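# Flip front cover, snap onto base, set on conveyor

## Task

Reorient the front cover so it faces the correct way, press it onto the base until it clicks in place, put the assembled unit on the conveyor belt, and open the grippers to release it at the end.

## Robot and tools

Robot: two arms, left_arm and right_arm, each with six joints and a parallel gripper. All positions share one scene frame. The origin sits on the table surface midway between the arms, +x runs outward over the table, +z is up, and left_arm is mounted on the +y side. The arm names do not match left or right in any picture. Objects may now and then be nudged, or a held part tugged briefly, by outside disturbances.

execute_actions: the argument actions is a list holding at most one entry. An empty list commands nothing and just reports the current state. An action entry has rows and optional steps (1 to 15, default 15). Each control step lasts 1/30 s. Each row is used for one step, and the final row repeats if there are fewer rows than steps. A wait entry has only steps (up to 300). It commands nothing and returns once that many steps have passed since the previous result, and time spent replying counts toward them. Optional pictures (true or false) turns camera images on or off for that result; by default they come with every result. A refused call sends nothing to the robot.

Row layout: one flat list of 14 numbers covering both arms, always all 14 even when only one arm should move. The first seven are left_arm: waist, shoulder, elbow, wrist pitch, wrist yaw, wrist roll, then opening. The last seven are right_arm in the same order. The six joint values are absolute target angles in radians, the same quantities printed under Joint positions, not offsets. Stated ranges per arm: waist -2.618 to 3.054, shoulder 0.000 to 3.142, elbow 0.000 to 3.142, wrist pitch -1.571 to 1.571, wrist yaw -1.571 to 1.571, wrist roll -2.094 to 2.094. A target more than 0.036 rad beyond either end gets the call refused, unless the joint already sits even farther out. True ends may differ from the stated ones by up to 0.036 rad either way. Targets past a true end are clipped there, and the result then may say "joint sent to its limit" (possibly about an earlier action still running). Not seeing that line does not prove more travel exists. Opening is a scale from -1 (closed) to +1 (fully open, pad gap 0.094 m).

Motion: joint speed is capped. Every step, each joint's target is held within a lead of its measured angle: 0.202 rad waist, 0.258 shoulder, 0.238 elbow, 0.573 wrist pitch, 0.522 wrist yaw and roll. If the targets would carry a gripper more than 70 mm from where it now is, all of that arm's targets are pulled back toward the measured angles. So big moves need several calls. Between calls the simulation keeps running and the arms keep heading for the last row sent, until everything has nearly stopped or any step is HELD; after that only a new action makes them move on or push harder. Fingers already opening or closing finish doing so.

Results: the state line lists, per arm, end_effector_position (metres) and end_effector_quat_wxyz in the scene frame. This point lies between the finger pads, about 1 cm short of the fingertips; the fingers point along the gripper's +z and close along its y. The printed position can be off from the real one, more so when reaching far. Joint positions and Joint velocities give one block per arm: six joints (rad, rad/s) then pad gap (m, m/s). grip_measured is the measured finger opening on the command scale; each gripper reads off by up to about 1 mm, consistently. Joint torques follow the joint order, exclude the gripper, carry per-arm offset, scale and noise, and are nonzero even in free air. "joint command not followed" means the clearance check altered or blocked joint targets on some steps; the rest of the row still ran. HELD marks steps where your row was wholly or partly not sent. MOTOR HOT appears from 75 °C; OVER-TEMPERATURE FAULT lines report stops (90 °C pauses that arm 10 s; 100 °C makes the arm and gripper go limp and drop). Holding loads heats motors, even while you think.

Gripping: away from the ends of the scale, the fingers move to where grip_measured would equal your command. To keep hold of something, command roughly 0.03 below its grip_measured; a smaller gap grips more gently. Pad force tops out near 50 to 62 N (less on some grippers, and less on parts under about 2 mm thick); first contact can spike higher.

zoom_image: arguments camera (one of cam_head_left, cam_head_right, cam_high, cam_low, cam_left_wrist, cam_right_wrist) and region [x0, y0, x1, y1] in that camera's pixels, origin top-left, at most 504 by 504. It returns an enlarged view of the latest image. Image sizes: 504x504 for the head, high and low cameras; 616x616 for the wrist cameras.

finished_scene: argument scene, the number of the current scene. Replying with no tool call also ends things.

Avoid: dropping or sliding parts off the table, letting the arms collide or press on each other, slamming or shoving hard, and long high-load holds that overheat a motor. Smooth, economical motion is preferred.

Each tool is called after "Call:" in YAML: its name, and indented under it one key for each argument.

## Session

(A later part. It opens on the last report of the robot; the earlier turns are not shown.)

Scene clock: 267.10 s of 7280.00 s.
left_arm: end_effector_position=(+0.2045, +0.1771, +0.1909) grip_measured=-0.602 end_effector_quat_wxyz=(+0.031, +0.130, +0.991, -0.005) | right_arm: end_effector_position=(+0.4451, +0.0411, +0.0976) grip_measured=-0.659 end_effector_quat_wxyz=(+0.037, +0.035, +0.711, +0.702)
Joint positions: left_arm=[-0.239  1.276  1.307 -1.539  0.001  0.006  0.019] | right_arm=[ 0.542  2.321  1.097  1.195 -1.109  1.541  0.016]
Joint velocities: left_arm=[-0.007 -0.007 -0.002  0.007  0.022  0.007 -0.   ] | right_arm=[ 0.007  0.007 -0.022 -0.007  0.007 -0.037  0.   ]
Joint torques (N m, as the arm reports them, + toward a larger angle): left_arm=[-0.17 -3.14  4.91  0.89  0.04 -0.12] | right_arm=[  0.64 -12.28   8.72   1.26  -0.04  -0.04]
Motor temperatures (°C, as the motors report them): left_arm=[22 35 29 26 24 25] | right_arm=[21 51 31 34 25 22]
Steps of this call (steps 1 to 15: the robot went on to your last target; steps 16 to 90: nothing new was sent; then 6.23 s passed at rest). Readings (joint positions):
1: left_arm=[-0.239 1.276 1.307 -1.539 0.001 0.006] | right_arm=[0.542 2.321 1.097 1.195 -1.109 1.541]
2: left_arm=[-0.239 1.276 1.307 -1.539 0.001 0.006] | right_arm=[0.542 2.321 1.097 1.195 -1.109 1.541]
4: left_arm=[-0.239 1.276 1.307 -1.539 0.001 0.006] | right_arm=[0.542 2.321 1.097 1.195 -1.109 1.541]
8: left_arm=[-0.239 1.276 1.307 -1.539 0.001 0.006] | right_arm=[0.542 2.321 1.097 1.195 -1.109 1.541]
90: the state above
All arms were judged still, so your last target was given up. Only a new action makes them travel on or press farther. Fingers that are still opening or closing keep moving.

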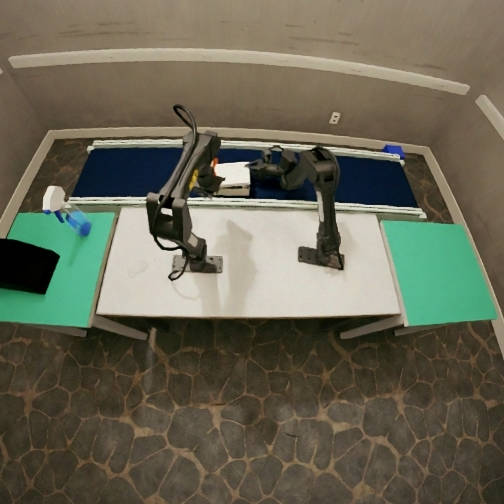

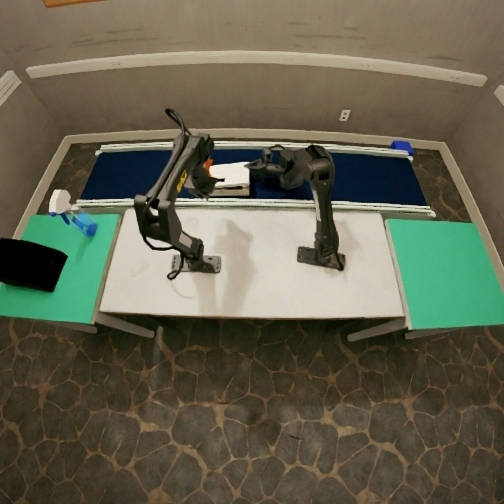

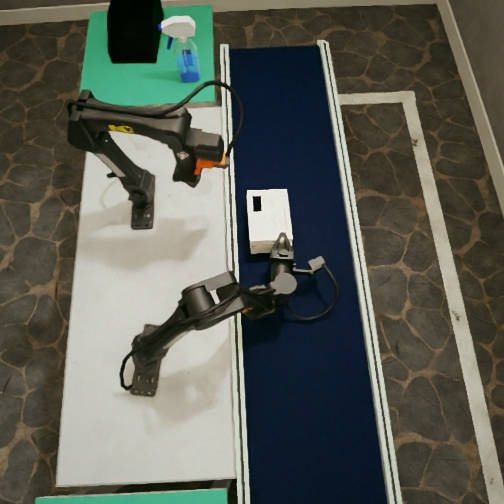

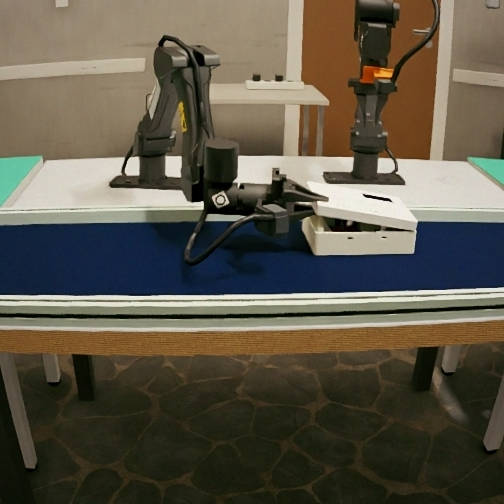

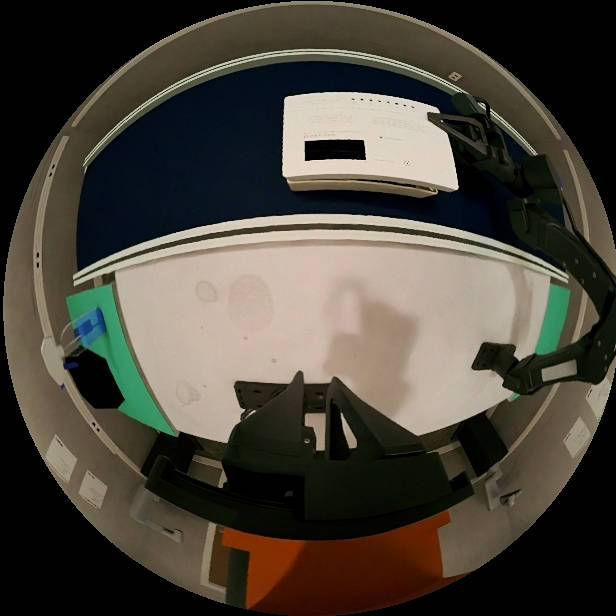

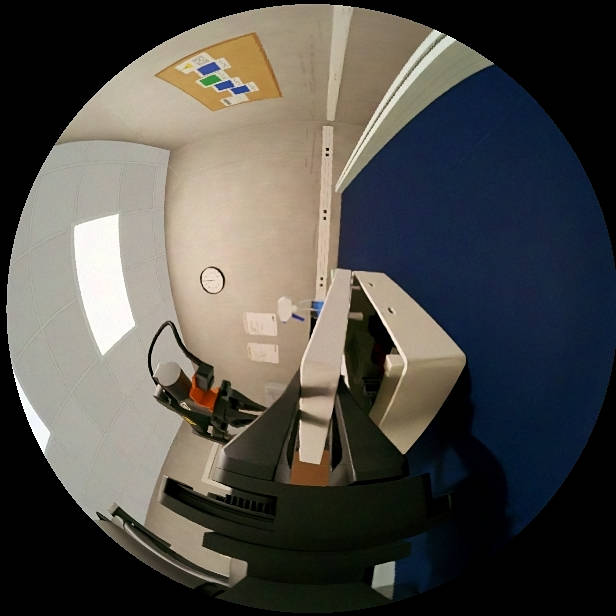

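Call:
execute_actions:
  actions:
    - {"rows":[[-0.242,1.27,1.3,-1.52,0.01,0,-0.6,0.55,2.325,1.124,1.2,-1.11,1.535,-0.65],[-0.242,1.27,1.3,-1.52,0.01,0,-0.6,0.545,2.325,1.124,1.2,-1.11,1.535,-0.62],[-0.242,1.27,1.3,-1.52,0.01,0,-0.6,0.54,2.325,1.124,1.2,-1.11,1.535,-0.59],[-0.242,1.27,1.3,-1.52,0.01,0,-0.6,0.535,2.325,1.124,1.2,-1.115,1.535,-0.56],[-0.242,1.27,1.3,-1.52,0.01,0,-0.6,0.53,2.325,1.124,1.2,-1.12,1.535,-0.55],[-0.242,1.27,1.3,-1.52,0.01,0,-0.6,0.526,2.325,1.124,1.197,-1.127,1.535,-0.54],[-0.242,1.27,1.3,-1.52,0.01,0,-0.6,0.522,2.325,1.124,1.194,-1.134,1.535,-0.53],[-0.242,1.27,1.3,-1.52,0.01,0,-0.6,0.518,2.325,1.124,1.191,-1.141,1.535,-0.52],[-0.242,1.27,1.3,-1.52,0.01,0,-0.6,0.514,2.325,1.124,1.188,-1.148,1.535,-0.51],[-0.242,1.27,1.3,-1.52,0.01,0,-0.6,0.51,2.325,1.124,1.185,-1.155,1.535,-0.5],[-0.242,1.27,1.3,-1.52,0.01,0,-0.6,0.506,2.325,1.124,1.182,-1.162,1.535,-0.49],[-0.242,1.27,1.3,-1.52,0.01,0,-0.6,0.502,2.325,1.124,1.179,-1.169,1.535,-0.48],[-0.242,1.27,1.3,-1.52,0.01,0,-0.6,0.498,2.325,1.124,1.176,-1.176,1.535,-0.47],[-0.242,1.27,1.3,-1.52,0.01,0,-0.6,0.494,2.325,1.124,1.173,-1.183,1.535,-0.46],[-0.242,1.27,1.3,-1.52,0.01,0,-0.6,0.49,2.325,1.124,1.17,-1.19,1.535,-0.45]]}

Call:
zoom_image:
  camera: "cam_low"
  region: [240,130,440,270]

Scene clock: 278.87 s of 7280.00 s.
left_arm: end_effector_position=(+0.2045, +0.1771, +0.1909) grip_measured=-0.602 end_effector_quat_wxyz=(+0.031, +0.130, +0.991, -0.005) | right_arm: end_effector_position=(+0.4479, +0.0281, +0.0968) grip_measured=-0.456 end_effector_quat_wxyz=(+0.031, +0.034, +0.711, +0.701)
Joint positions: left_arm=[-0.239  1.276  1.307 -1.539  0.001  0.006  0.019] | right_arm=[ 0.507  2.321  1.097  1.188 -1.154  1.541  0.026]
Joint velocities: left_arm=[-0.017 -0.027 -0.002  0.051 -0.037  0.007 -0.   ] | right_arm=[-0.139  0.012  0.022 -0.022 -0.198  0.066  0.01 ]
Joint torques (N m, as the arm reports them, + toward a larger angle): left_arm=[-0.18 -3.14  4.91  0.9   0.04 -0.12] | right_arm=[ -0.82 -12.24   8.74   1.12  -0.13  -0.02]
Motor temperatures (°C, as the motors report them): left_arm=[22 35 29 26 24 25] | right_arm=[21 52 31 34 25 22]
Steps of this call (steps 1 to 90: nothing new was sent; then 8.27 s passed at rest; steps 91 to 105: all 15 steps of this action). Readings (joint positions):
91: left_arm=[-0.239 1.276 1.307 -1.539 0.001 0.006] | right_arm=[0.542 2.321 1.097 1.195 -1.109 1.541]
92: left_arm=[-0.239 1.276 1.307 -1.539 0.001 0.006] | right_arm=[0.542 2.321 1.097 1.195 -1.109 1.541]
94: left_arm=[-0.239 1.276 1.307 -1.539 0.001 0.006] | right_arm=[0.542 2.321 1.097 1.195 -1.109 1.541]
98: left_arm=[-0.239 1.276 1.307 -1.539 0.001 0.006] | right_arm=[0.538 2.321 1.097 1.195 -1.117 1.541]
105: the state above

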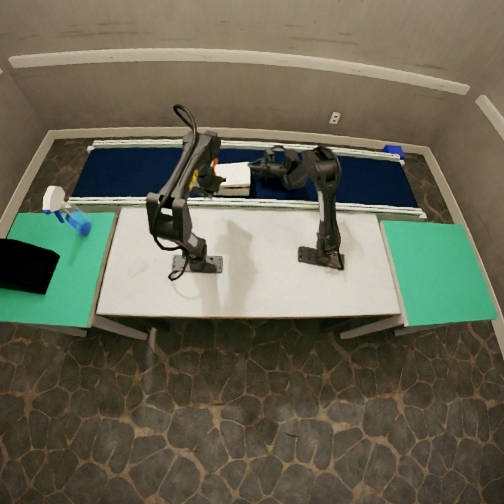

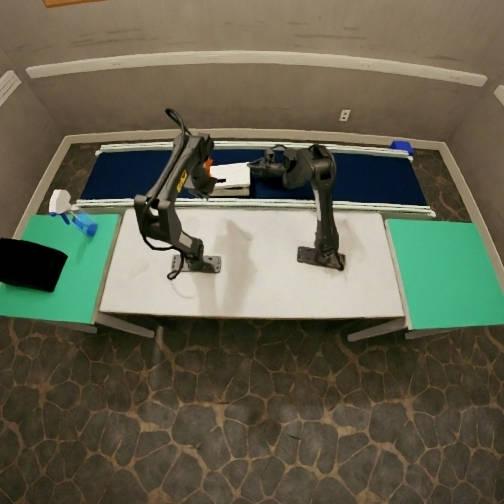

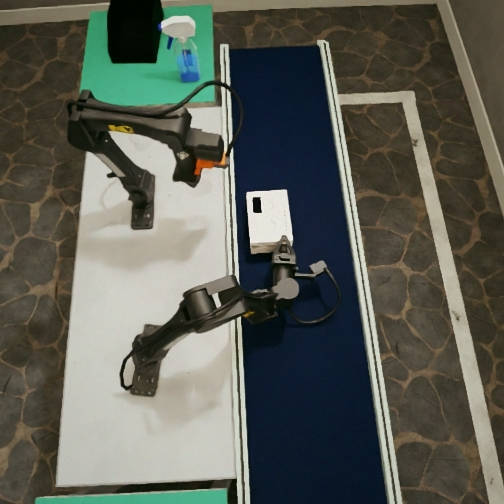

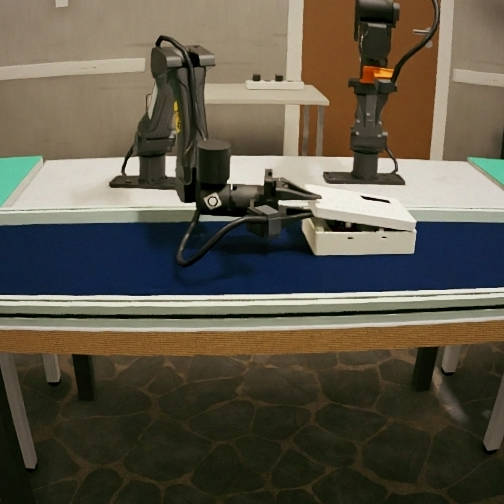

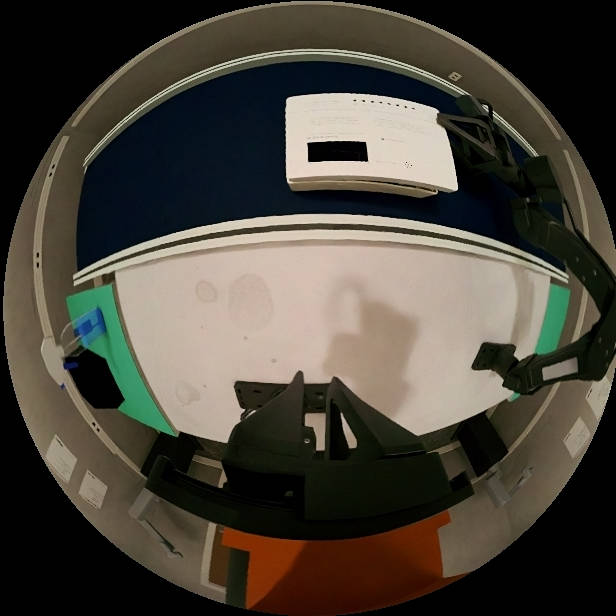

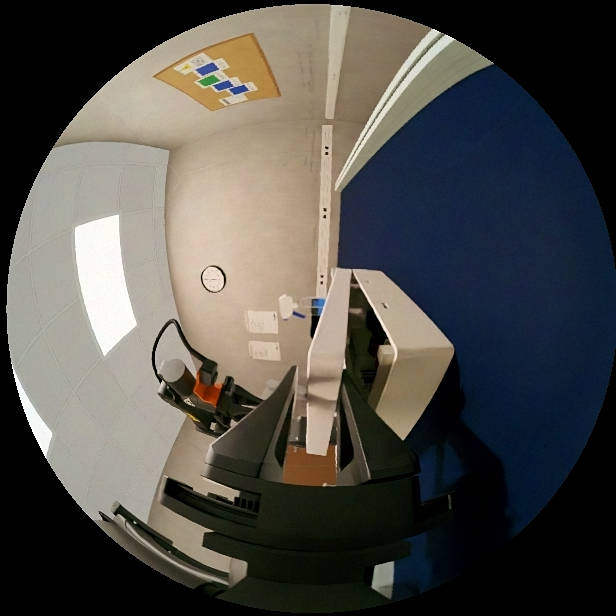

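Region (240, 130, 440, 270) of cam_low's 504x504 image, scaled by 2.520, with more detail than that image has; it fills the top 353 rows of this view, and the rest is white.

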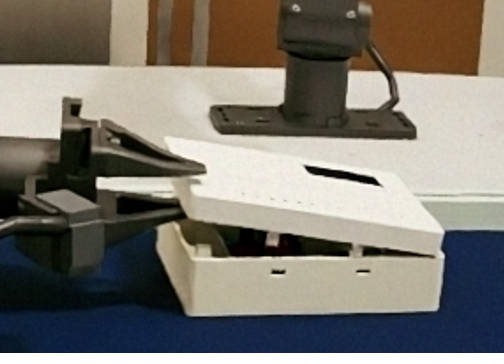

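Lower first, then withdraw.

Call:
execute_actions:
  actions:
    - {"rows":[[-0.242,1.27,1.3,-1.52,0.01,0,-0.6,0.49,2.325,1.124,1.16,-1.19,1.535,-0.43],[-0.242,1.27,1.3,-1.52,0.01,0,-0.6,0.49,2.325,1.124,1.15,-1.19,1.535,-0.41],[-0.242,1.27,1.3,-1.52,0.01,0,-0.6,0.488,2.325,1.124,1.14,-1.19,1.535,-0.39],[-0.242,1.27,1.3,-1.52,0.01,0,-0.6,0.486,2.325,1.124,1.13,-1.195,1.535,-0.37],[-0.242,1.27,1.3,-1.52,0.01,0,-0.6,0.483,2.325,1.124,1.125,-1.2,1.535,-0.35],[-0.242,1.27,1.3,-1.52,0.01,0,-0.6,0.48,2.325,1.124,1.12,-1.205,1.535,-0.33],[-0.242,1.27,1.3,-1.52,0.01,0,-0.6,0.477,2.325,1.124,1.115,-1.21,1.535,-0.31],[-0.242,1.27,1.3,-1.52,0.01,0,-0.6,0.474,2.325,1.124,1.11,-1.215,1.535,-0.3],[-0.242,1.27,1.3,-1.52,0.01,0,-0.6,0.471,2.325,1.124,1.105,-1.22,1.535,-0.29],[-0.242,1.27,1.3,-1.52,0.01,0,-0.6,0.468,2.325,1.124,1.1,-1.225,1.535,-0.28]]}

Call:
zoom_image:
  camera: "cam_low"
  region: [240,130,440,270]

Scene clock: 289.40 s of 7280.00 s.
left_arm: end_effector_position=(+0.2045, +0.1771, +0.1909) grip_measured=-0.602 end_effector_quat_wxyz=(+0.031, +0.130, +0.991, -0.005) | right_arm: end_effector_position=(+0.4473, +0.0158, +0.0874) grip_measured=-0.281 end_effector_quat_wxyz=(-0.001, +0.050, +0.719, +0.693)
Joint positions: left_arm=[-0.239  1.276  1.307 -1.539  0.001  0.006  0.019] | right_arm=[ 0.476  2.321  1.097  1.115 -1.208  1.541  0.034]
Joint velocities: left_arm=[ 0.002 -0.002 -0.012  0.007  0.007 -0.022 -0.001] | right_arm=[-0.002 -0.002  0.012 -0.125 -0.007  0.095  0.   ]
Joint torques (N m, as the arm reports them, + toward a larger angle): left_arm=[-0.17 -3.15  4.92  0.9   0.04 -0.12] | right_arm=[ -0.75 -12.23   8.69   1.1   -0.18  -0.04]
Motor temperatures (°C, as the motors report them): left_arm=[22 35 29 26 24 25] | right_arm=[21 52 31 33 25 22]
Steps of this call (steps 1 to 30: the robot went on to your last target; steps 31 to 90: nothing new was sent; then 7.03 s passed at rest; steps 91 to 105: all 15 steps of this action). Readings (joint positions):
91: left_arm=[-0.239 1.276 1.307 -1.539 0.001 0.006] | right_arm=[0.496 2.321 1.097 1.178 -1.177 1.541]
92: left_arm=[-0.239 1.276 1.307 -1.539 0.001 0.006] | right_arm=[0.496 2.321 1.097 1.176 -1.177 1.541]
94: left_arm=[-0.239 1.276 1.307 -1.539 0.001 0.006] | right_arm=[0.496 2.321 1.097 1.166 -1.179 1.541]
98: left_arm=[-0.239 1.276 1.307 -1.539 0.001 0.006] | right_arm=[0.492 2.321 1.097 1.143 -1.189 1.541]
105: the state above

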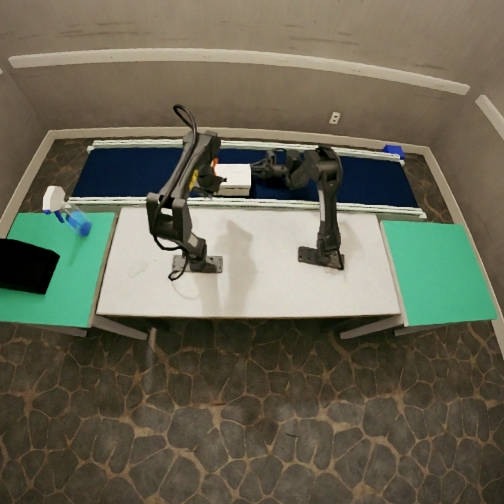

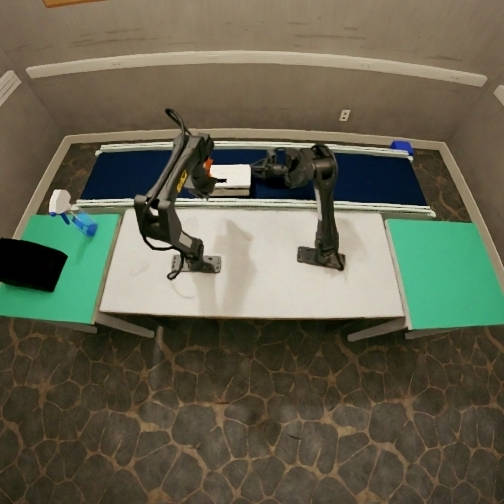

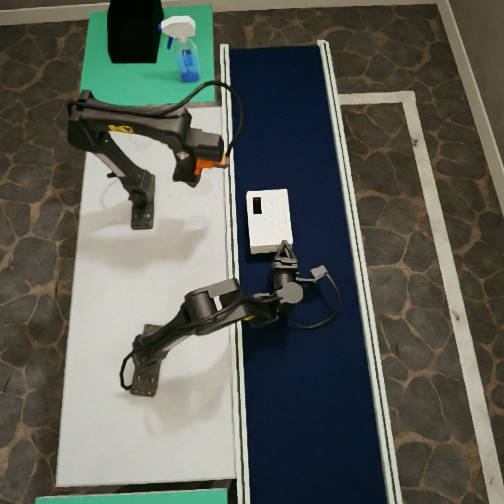

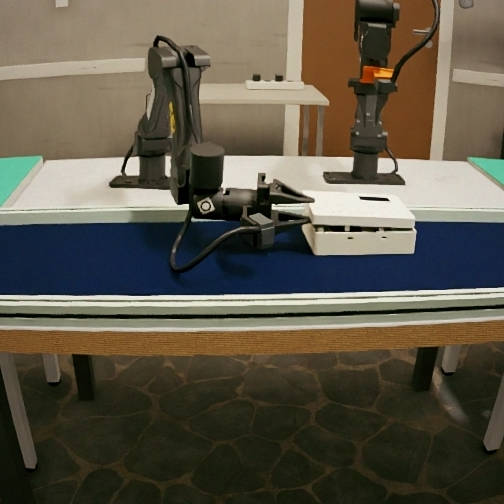

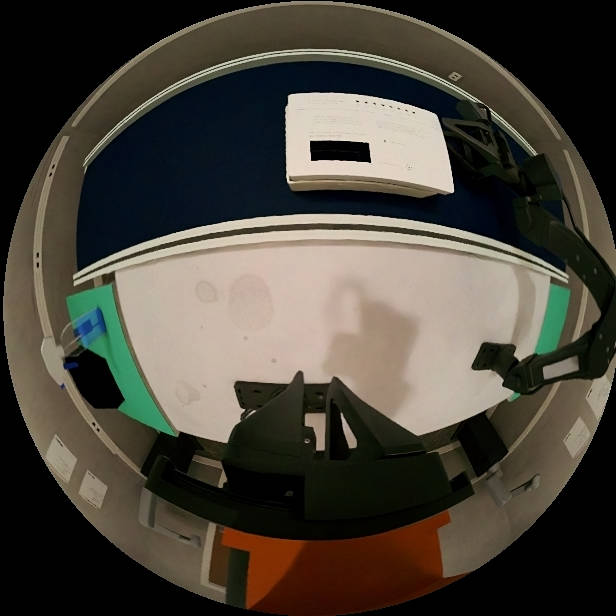

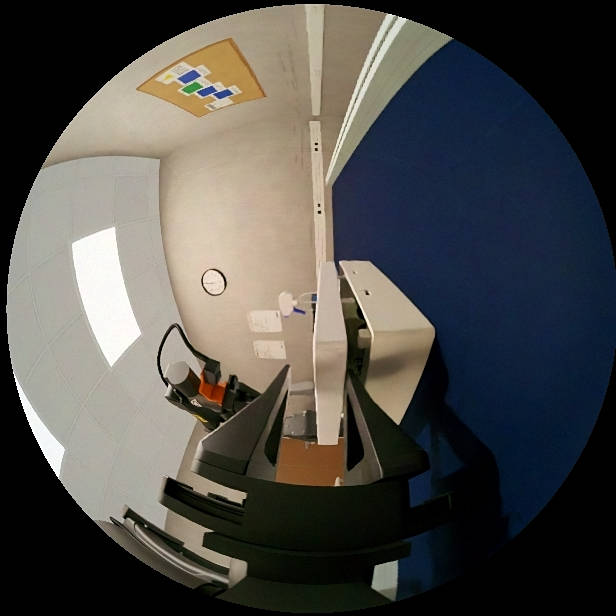

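Region (240, 130, 440, 270) of cam_low's 504x504 image, scaled by 2.520, with more detail than that image has; it fills the top 353 rows of this view, and the rest is white.

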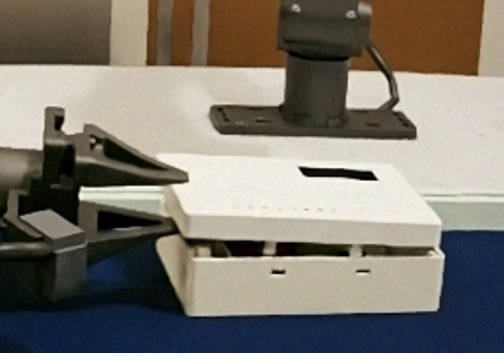

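Call:
execute_actions:
  actions:
    - {"rows":[[-0.242,1.27,1.3,-1.52,0.01,0,-0.6,0.462,2.325,1.124,1.1,-1.232,1.535,-0.27],[-0.242,1.27,1.3,-1.52,0.01,0,-0.6,0.456,2.325,1.124,1.1,-1.24,1.535,-0.26],[-0.242,1.27,1.3,-1.52,0.01,0,-0.6,0.45,2.325,1.124,1.1,-1.248,1.535,-0.25],[-0.242,1.27,1.3,-1.52,0.01,0,-0.6,0.444,2.325,1.124,1.1,-1.256,1.535,-0.25],[-0.242,1.27,1.3,-1.52,0.01,0,-0.6,0.438,2.325,1.124,1.1,-1.264,1.535,-0.25],[-0.242,1.27,1.3,-1.52,0.01,0,-0.6,0.432,2.325,1.124,1.1,-1.272,1.535,-0.25],[-0.242,1.27,1.3,-1.52,0.01,0,-0.6,0.426,2.325,1.124,1.1,-1.28,1.535,-0.25],[-0.242,1.27,1.3,-1.52,0.01,0,-0.6,0.42,2.325,1.124,1.1,-1.29,1.535,-0.25],[-0.242,1.27,1.3,-1.52,0.01,0,-0.6,0.414,2.325,1.124,1.1,-1.3,1.535,-0.25]]}

Call:
zoom_image:
  camera: "cam_low"
  region: [240,130,440,270]

Call:
zoom_image:
  camera: "cam_high"
  region: [220,170,340,290]

Scene clock: 297.90 s of 7280.00 s.
left_arm: end_effector_position=(+0.2045, +0.1771, +0.1909) grip_measured=-0.602 end_effector_quat_wxyz=(+0.031, +0.130, +0.991, -0.005) | right_arm: end_effector_position=(+0.4514, -0.0072, +0.0880) grip_measured=-0.252 end_effector_quat_wxyz=(-0.009, +0.048, +0.717, +0.695)
Joint positions: left_arm=[-0.239  1.276  1.307 -1.539  0.001  0.006  0.019] | right_arm=[ 0.417  2.321  1.097  1.109 -1.279  1.541  0.035]
Joint velocities: left_arm=[ 0.017 -0.007 -0.017  0.051 -0.037 -0.007  0.001] | right_arm=[-0.022 -0.012 -0.012 -0.022 -0.007  0.022  0.   ]
Joint torques (N m, as the arm reports them, + toward a larger angle): left_arm=[-0.18 -3.14  4.91  0.9   0.04 -0.12] | right_arm=[ -0.19 -12.1    8.63   1.04  -0.17  -0.04]
Motor temperatures (°C, as the motors report them): left_arm=[22 35 29 26 24 25] | right_arm=[21 52 31 33 25 22]
Steps of this call (steps 1 to 15: the robot went on to your last target; steps 16 to 90: nothing new was sent; then 5.00 s passed at rest; steps 91 to 105: all 15 steps of this action). Readings (joint positions):
91: left_arm=[-0.239 1.276 1.307 -1.539 0.001 0.006] | right_arm=[0.475 2.321 1.097 1.110 -1.212 1.541]
92: left_arm=[-0.239 1.276 1.307 -1.539 0.001 0.006] | right_arm=[0.474 2.321 1.097 1.110 -1.214 1.541]
94: left_arm=[-0.239 1.276 1.307 -1.539 0.001 0.006] | right_arm=[0.468 2.321 1.097 1.110 -1.224 1.541]
98: left_arm=[-0.239 1.276 1.307 -1.539 0.001 0.006] | right_arm=[0.444 2.321 1.097 1.109 -1.250 1.541]
105: the state above

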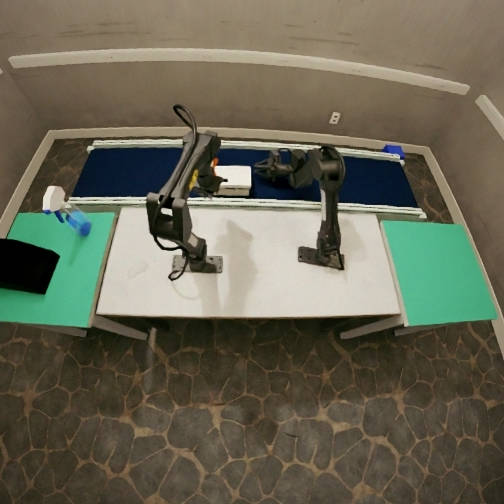

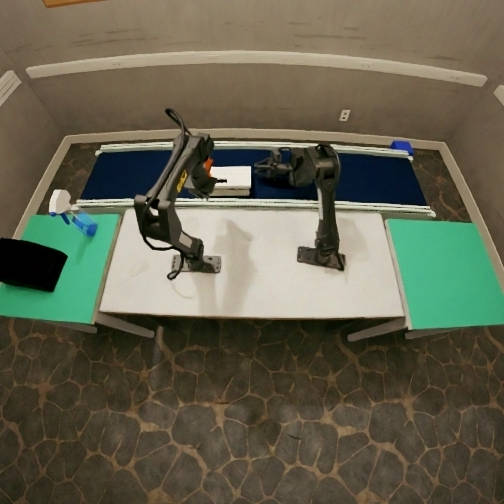

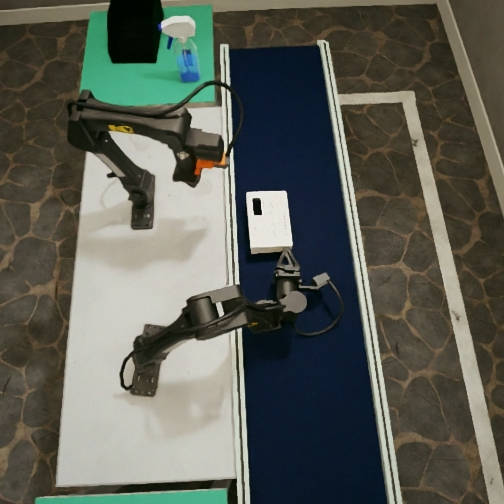

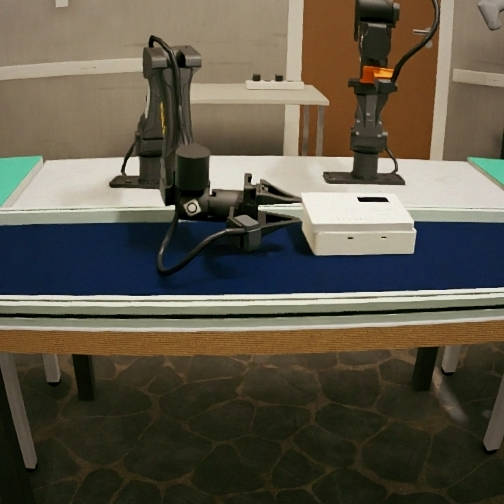

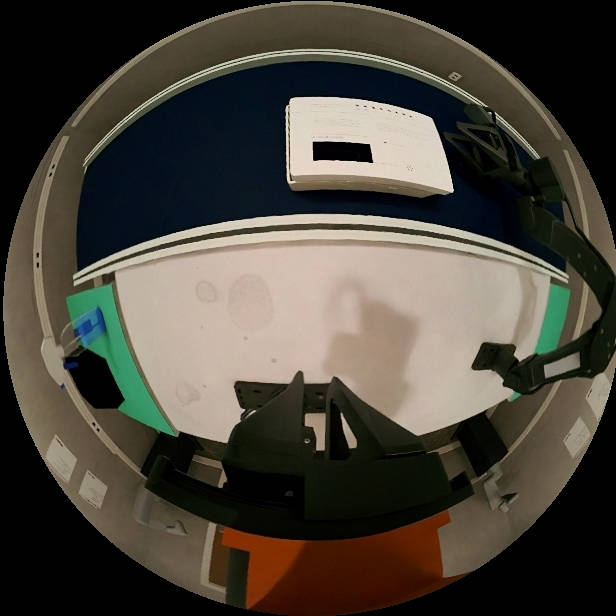

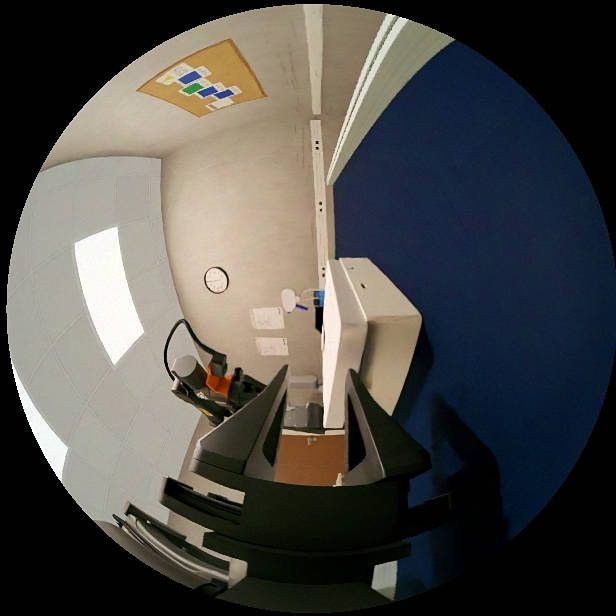

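Region (240, 130, 440, 270) of cam_low's 504x504 image, scaled by 2.520, with more detail than that image has; it fills the top 353 rows of this view, and the rest is white.

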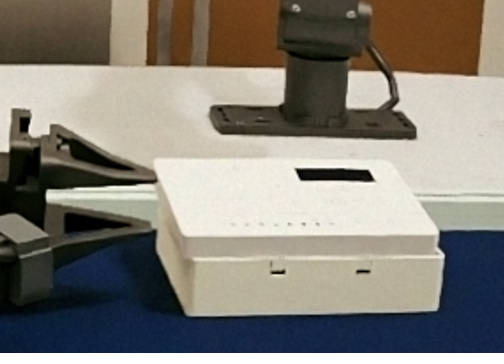

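Region (220, 170, 340, 290) of cam_high's 504x504 image, scaled by 4.200, with more detail than that image has.

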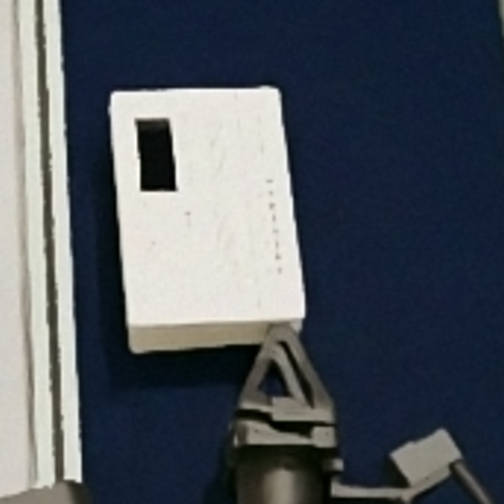

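Call:
execute_actions:
  actions:
    - {"rows":[[-0.242,1.27,1.3,-1.52,0.01,0,-0.6,0.414,2.325,1.124,1.1,-1.33,1.535,-0.3],[-0.242,1.27,1.3,-1.52,0.01,0,-0.6,0.414,2.325,1.124,1.1,-1.36,1.535,-0.33],[-0.242,1.27,1.3,-1.52,0.01,0,-0.6,0.414,2.325,1.124,1.1,-1.39,1.535,-0.35],[-0.242,1.27,1.3,-1.52,0.01,0,-0.6,0.42,2.325,1.124,1.1,-1.41,1.535,-0.35],[-0.242,1.27,1.3,-1.52,0.01,0,-0.6,0.426,2.325,1.124,1.1,-1.41,1.535,-0.35],[-0.242,1.27,1.3,-1.52,0.01,0,-0.6,0.432,2.325,1.124,1.1,-1.41,1.535,-0.35],[-0.242,1.27,1.3,-1.52,0.01,0,-0.6,0.438,2.325,1.124,1.1,-1.41,1.535,-0.35],[-0.242,1.27,1.3,-1.52,0.01,0,-0.6,0.444,2.325,1.124,1.1,-1.41,1.535,-0.35]]}

Call:
zoom_image:
  camera: "cam_low"
  region: [240,130,440,270]

Call:
zoom_image:
  camera: "cam_left_wrist"
  region: [270,70,510,220]

Scene clock: 306.90 s of 7280.00 s.
left_arm: end_effector_position=(+0.2045, +0.1771, +0.1909) grip_measured=-0.602 end_effector_quat_wxyz=(+0.031, +0.130, +0.991, -0.005) | right_arm: end_effector_position=(+0.4252, +0.0009, +0.0903) grip_measured=-0.348 end_effector_quat_wxyz=(-0.057, +0.001, +0.714, +0.698)
Joint positions: left_arm=[-0.239  1.276  1.307 -1.539  0.001  0.006  0.019] | right_arm=[ 0.438  2.321  1.097  1.109 -1.394  1.541  0.031]
Joint velocities: left_arm=[-0.002  0.002  0.012 -0.007 -0.051 -0.051  0.   ] | right_arm=[ 0.002 -0.002 -0.002  0.022 -0.037  0.022  0.   ]
Joint torques (N m, as the arm reports them, + toward a larger angle): left_arm=[-0.18 -3.16  4.92  0.9   0.04 -0.12] | right_arm=[  0.35 -12.1    8.56   0.98  -0.17  -0.04]
Motor temperatures (°C, as the motors report them): left_arm=[22 34 29 26 24 25] | right_arm=[21 52 32 33 25 22]
Steps of this call (steps 1 to 15: the robot went on to your last target; steps 16 to 90: nothing new was sent; then 5.50 s passed at rest; steps 91 to 105: all 15 steps of this action). Readings (joint positions):
91: left_arm=[-0.239 1.276 1.307 -1.539 0.001 0.006] | right_arm=[0.417 2.321 1.097 1.109 -1.293 1.541]
92: left_arm=[-0.239 1.276 1.307 -1.539 0.001 0.006] | right_arm=[0.417 2.321 1.097 1.109 -1.301 1.541]
94: left_arm=[-0.239 1.276 1.307 -1.539 0.001 0.006] | right_arm=[0.417 2.321 1.097 1.109 -1.330 1.541]
98: left_arm=[-0.239 1.276 1.307 -1.539 0.001 0.006] | right_arm=[0.421 2.321 1.097 1.109 -1.371 1.541]
105: the state above

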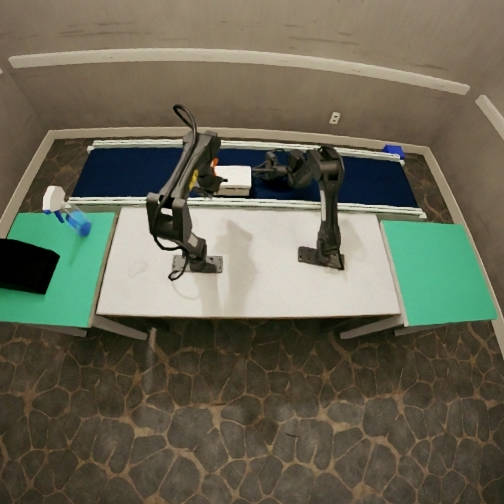

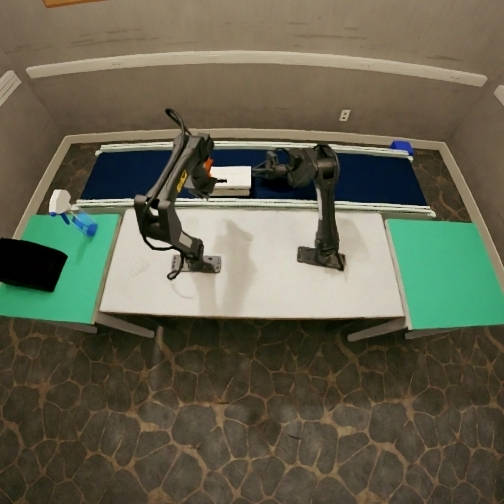

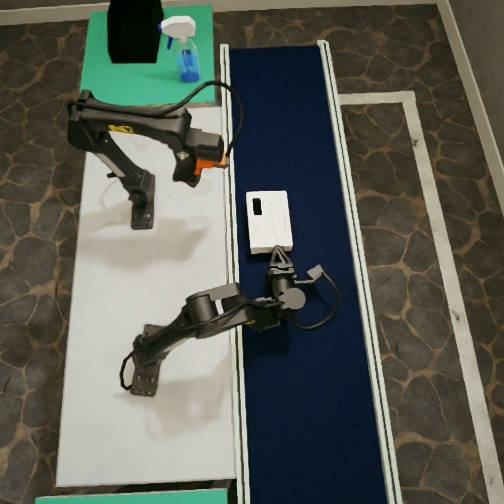

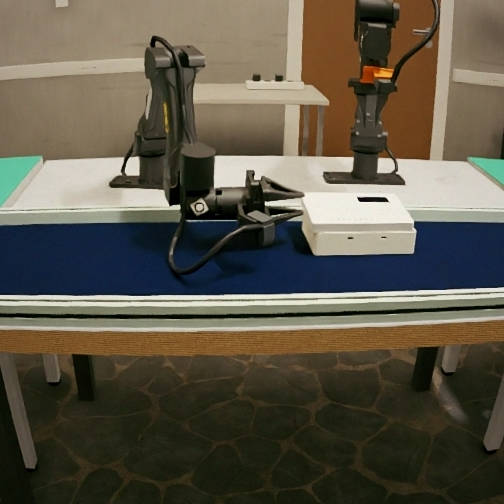

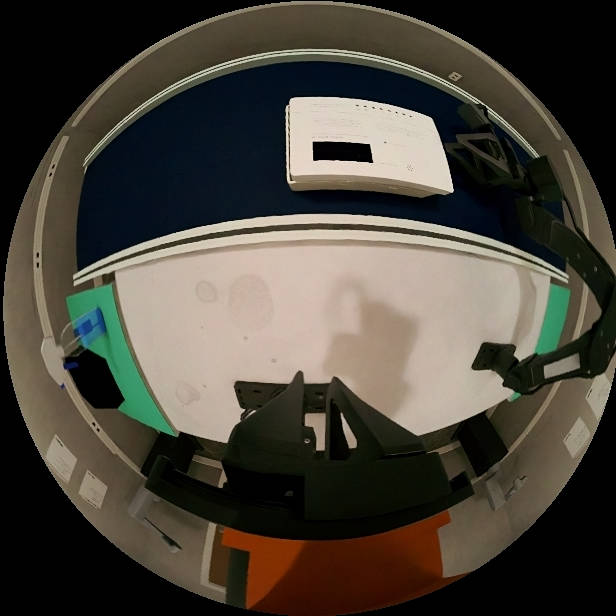

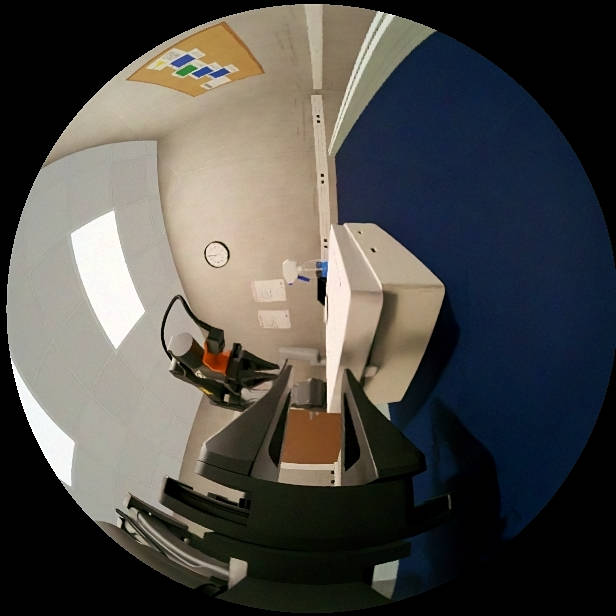

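Region (240, 130, 440, 270) of cam_low's 504x504 image, scaled by 2.520, with more detail than that image has; it fills the top 353 rows of this view, and the rest is white.

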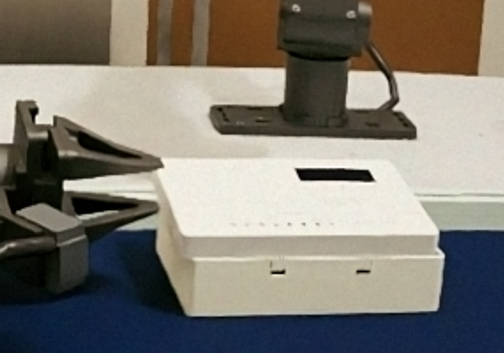

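Region (270, 70, 510, 220) of cam_left_wrist's 616x616 image, scaled by 2.100, with more detail than that image has; it fills the top 315 rows of this view, and the rest is white.

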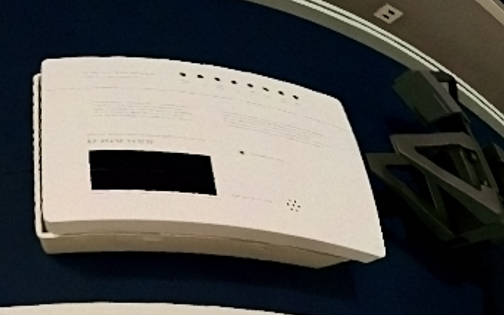

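Advance about 8 mm, with slight +x bias.

Call:
execute_actions:
  actions:
    - {"rows":[[-0.242,1.27,1.3,-1.52,0.01,0,-0.6,0.447,2.325,1.124,1.1,-1.39,1.535,-0.35],[-0.242,1.27,1.3,-1.52,0.01,0,-0.6,0.45,2.325,1.124,1.1,-1.38,1.535,-0.35],[-0.242,1.27,1.3,-1.52,0.01,0,-0.6,0.453,2.325,1.124,1.1,-1.374,1.535,-0.35],[-0.242,1.27,1.3,-1.52,0.01,0,-0.6,0.456,2.325,1.124,1.1,-1.368,1.535,-0.35],[-0.242,1.27,1.3,-1.52,0.01,0,-0.6,0.459,2.325,1.124,1.1,-1.362,1.535,-0.35],[-0.242,1.27,1.3,-1.52,0.01,0,-0.6,0.462,2.325,1.124,1.1,-1.356,1.535,-0.35],[-0.242,1.27,1.3,-1.52,0.01,0,-0.6,0.464,2.325,1.124,1.1,-1.35,1.535,-0.35]]}

Call:
zoom_image:
  camera: "cam_low"
  region: [240,130,440,270]

Call:
zoom_image:
  camera: "cam_left_wrist"
  region: [270,70,510,220]

Scene clock: 315.87 s of 7280.00 s.
left_arm: end_effector_position=(+0.2045, +0.1771, +0.1909) grip_measured=-0.602 end_effector_quat_wxyz=(+0.031, +0.130, +0.991, -0.005) | right_arm: end_effector_position=(+0.4257, +0.0084, +0.0896) grip_measured=-0.348 end_effector_quat_wxyz=(-0.052, +0.006, +0.715, +0.697)
Joint positions: left_arm=[-0.239  1.276  1.307 -1.539  0.001  0.006  0.019] | right_arm=[ 0.457  2.321  1.097  1.109 -1.361  1.541  0.031]
Joint velocities: left_arm=[ 0.002 -0.002 -0.022  0.037 -0.022  0.095 -0.   ] | right_arm=[ 0.007  0.007 -0.007  0.022 -0.037 -0.022 -0.   ]
Joint torques (N m, as the arm reports them, + toward a larger angle): left_arm=[-0.18 -3.15  4.92  0.89  0.05 -0.12] | right_arm=[  0.61 -12.13   8.58   1.     0.    -0.04]
Motor temperatures (°C, as the motors report them): left_arm=[22 34 29 26 24 25] | right_arm=[21 52 32 33 25 22]
Steps of this call (steps 1 to 15: the robot went on to your last target; steps 16 to 90: nothing new was sent; then 5.47 s passed at rest; steps 91 to 105: all 15 steps of this action). Readings (joint positions):
91: left_arm=[-0.239 1.276 1.307 -1.539 0.001 0.006] | right_arm=[0.438 2.321 1.097 1.109 -1.398 1.541]
92: left_arm=[-0.239 1.276 1.307 -1.539 0.001 0.006] | right_arm=[0.438 2.321 1.097 1.109 -1.397 1.541]
94: left_arm=[-0.239 1.276 1.307 -1.539 0.001 0.006] | right_arm=[0.439 2.321 1.097 1.109 -1.391 1.541]
98: left_arm=[-0.239 1.276 1.307 -1.539 0.001 0.006] | right_arm=[0.450 2.321 1.097 1.109 -1.373 1.541]
105: the state above

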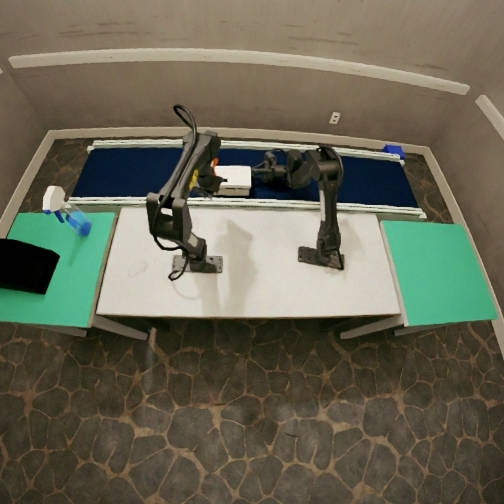

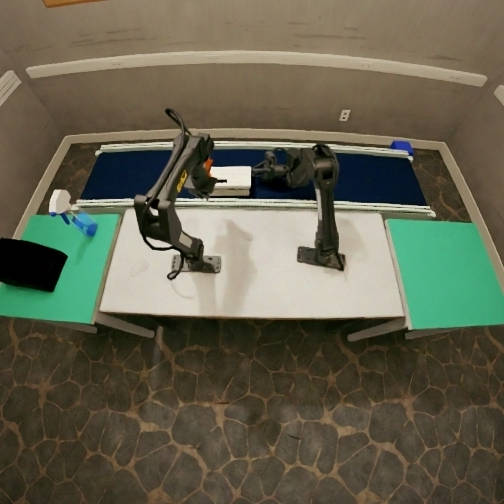

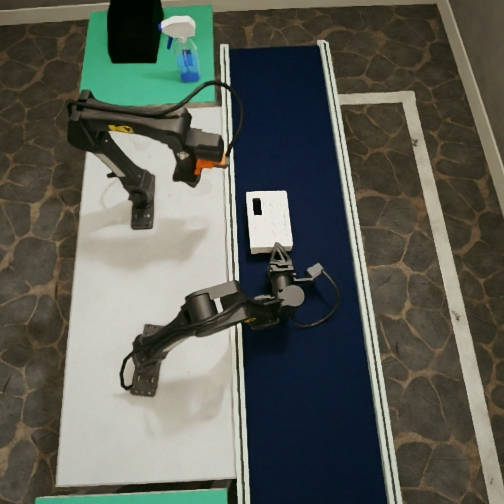

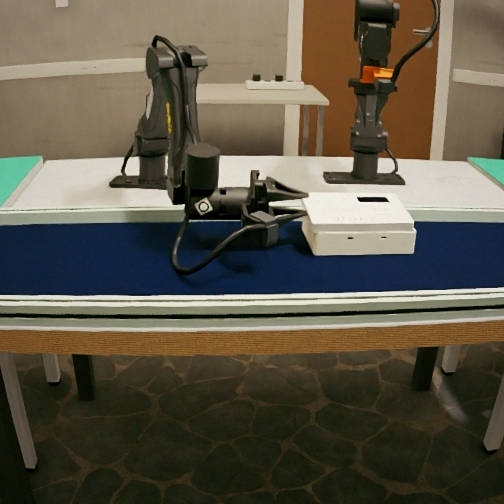

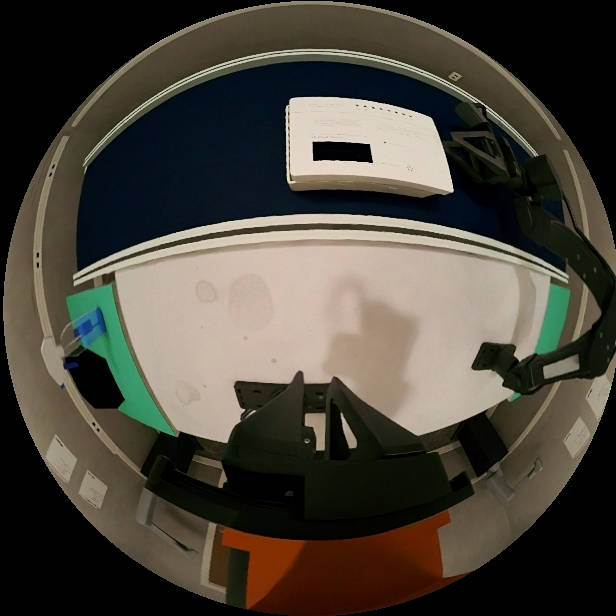

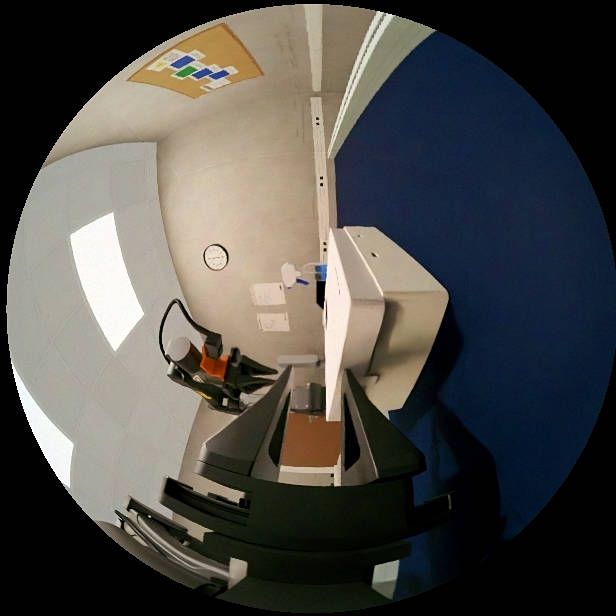

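Region (240, 130, 440, 270) of cam_low's 504x504 image, scaled by 2.520, with more detail than that image has; it fills the top 353 rows of this view, and the rest is white.

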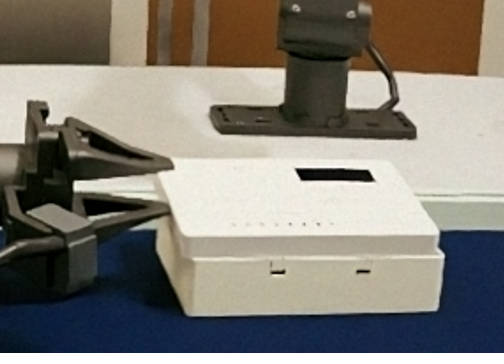

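Region (270, 70, 510, 220) of cam_left_wrist's 616x616 image, scaled by 2.100, with more detail than that image has; it fills the top 315 rows of this view, and the rest is white.

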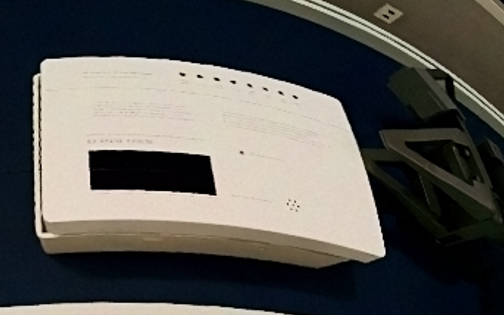

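Call:
zoom_image:
  camera: "cam_right_wrist"
  region: [300,220,480,440]

Region (300, 220, 480, 440) of cam_right_wrist's 616x616 image, scaled by 2.291, with more detail than that image has; it fills the left 412 columns of this view, and the rest is white.

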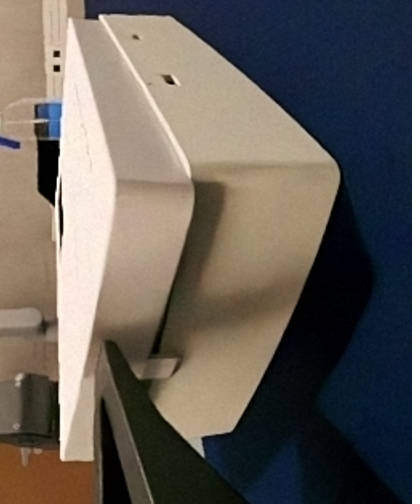

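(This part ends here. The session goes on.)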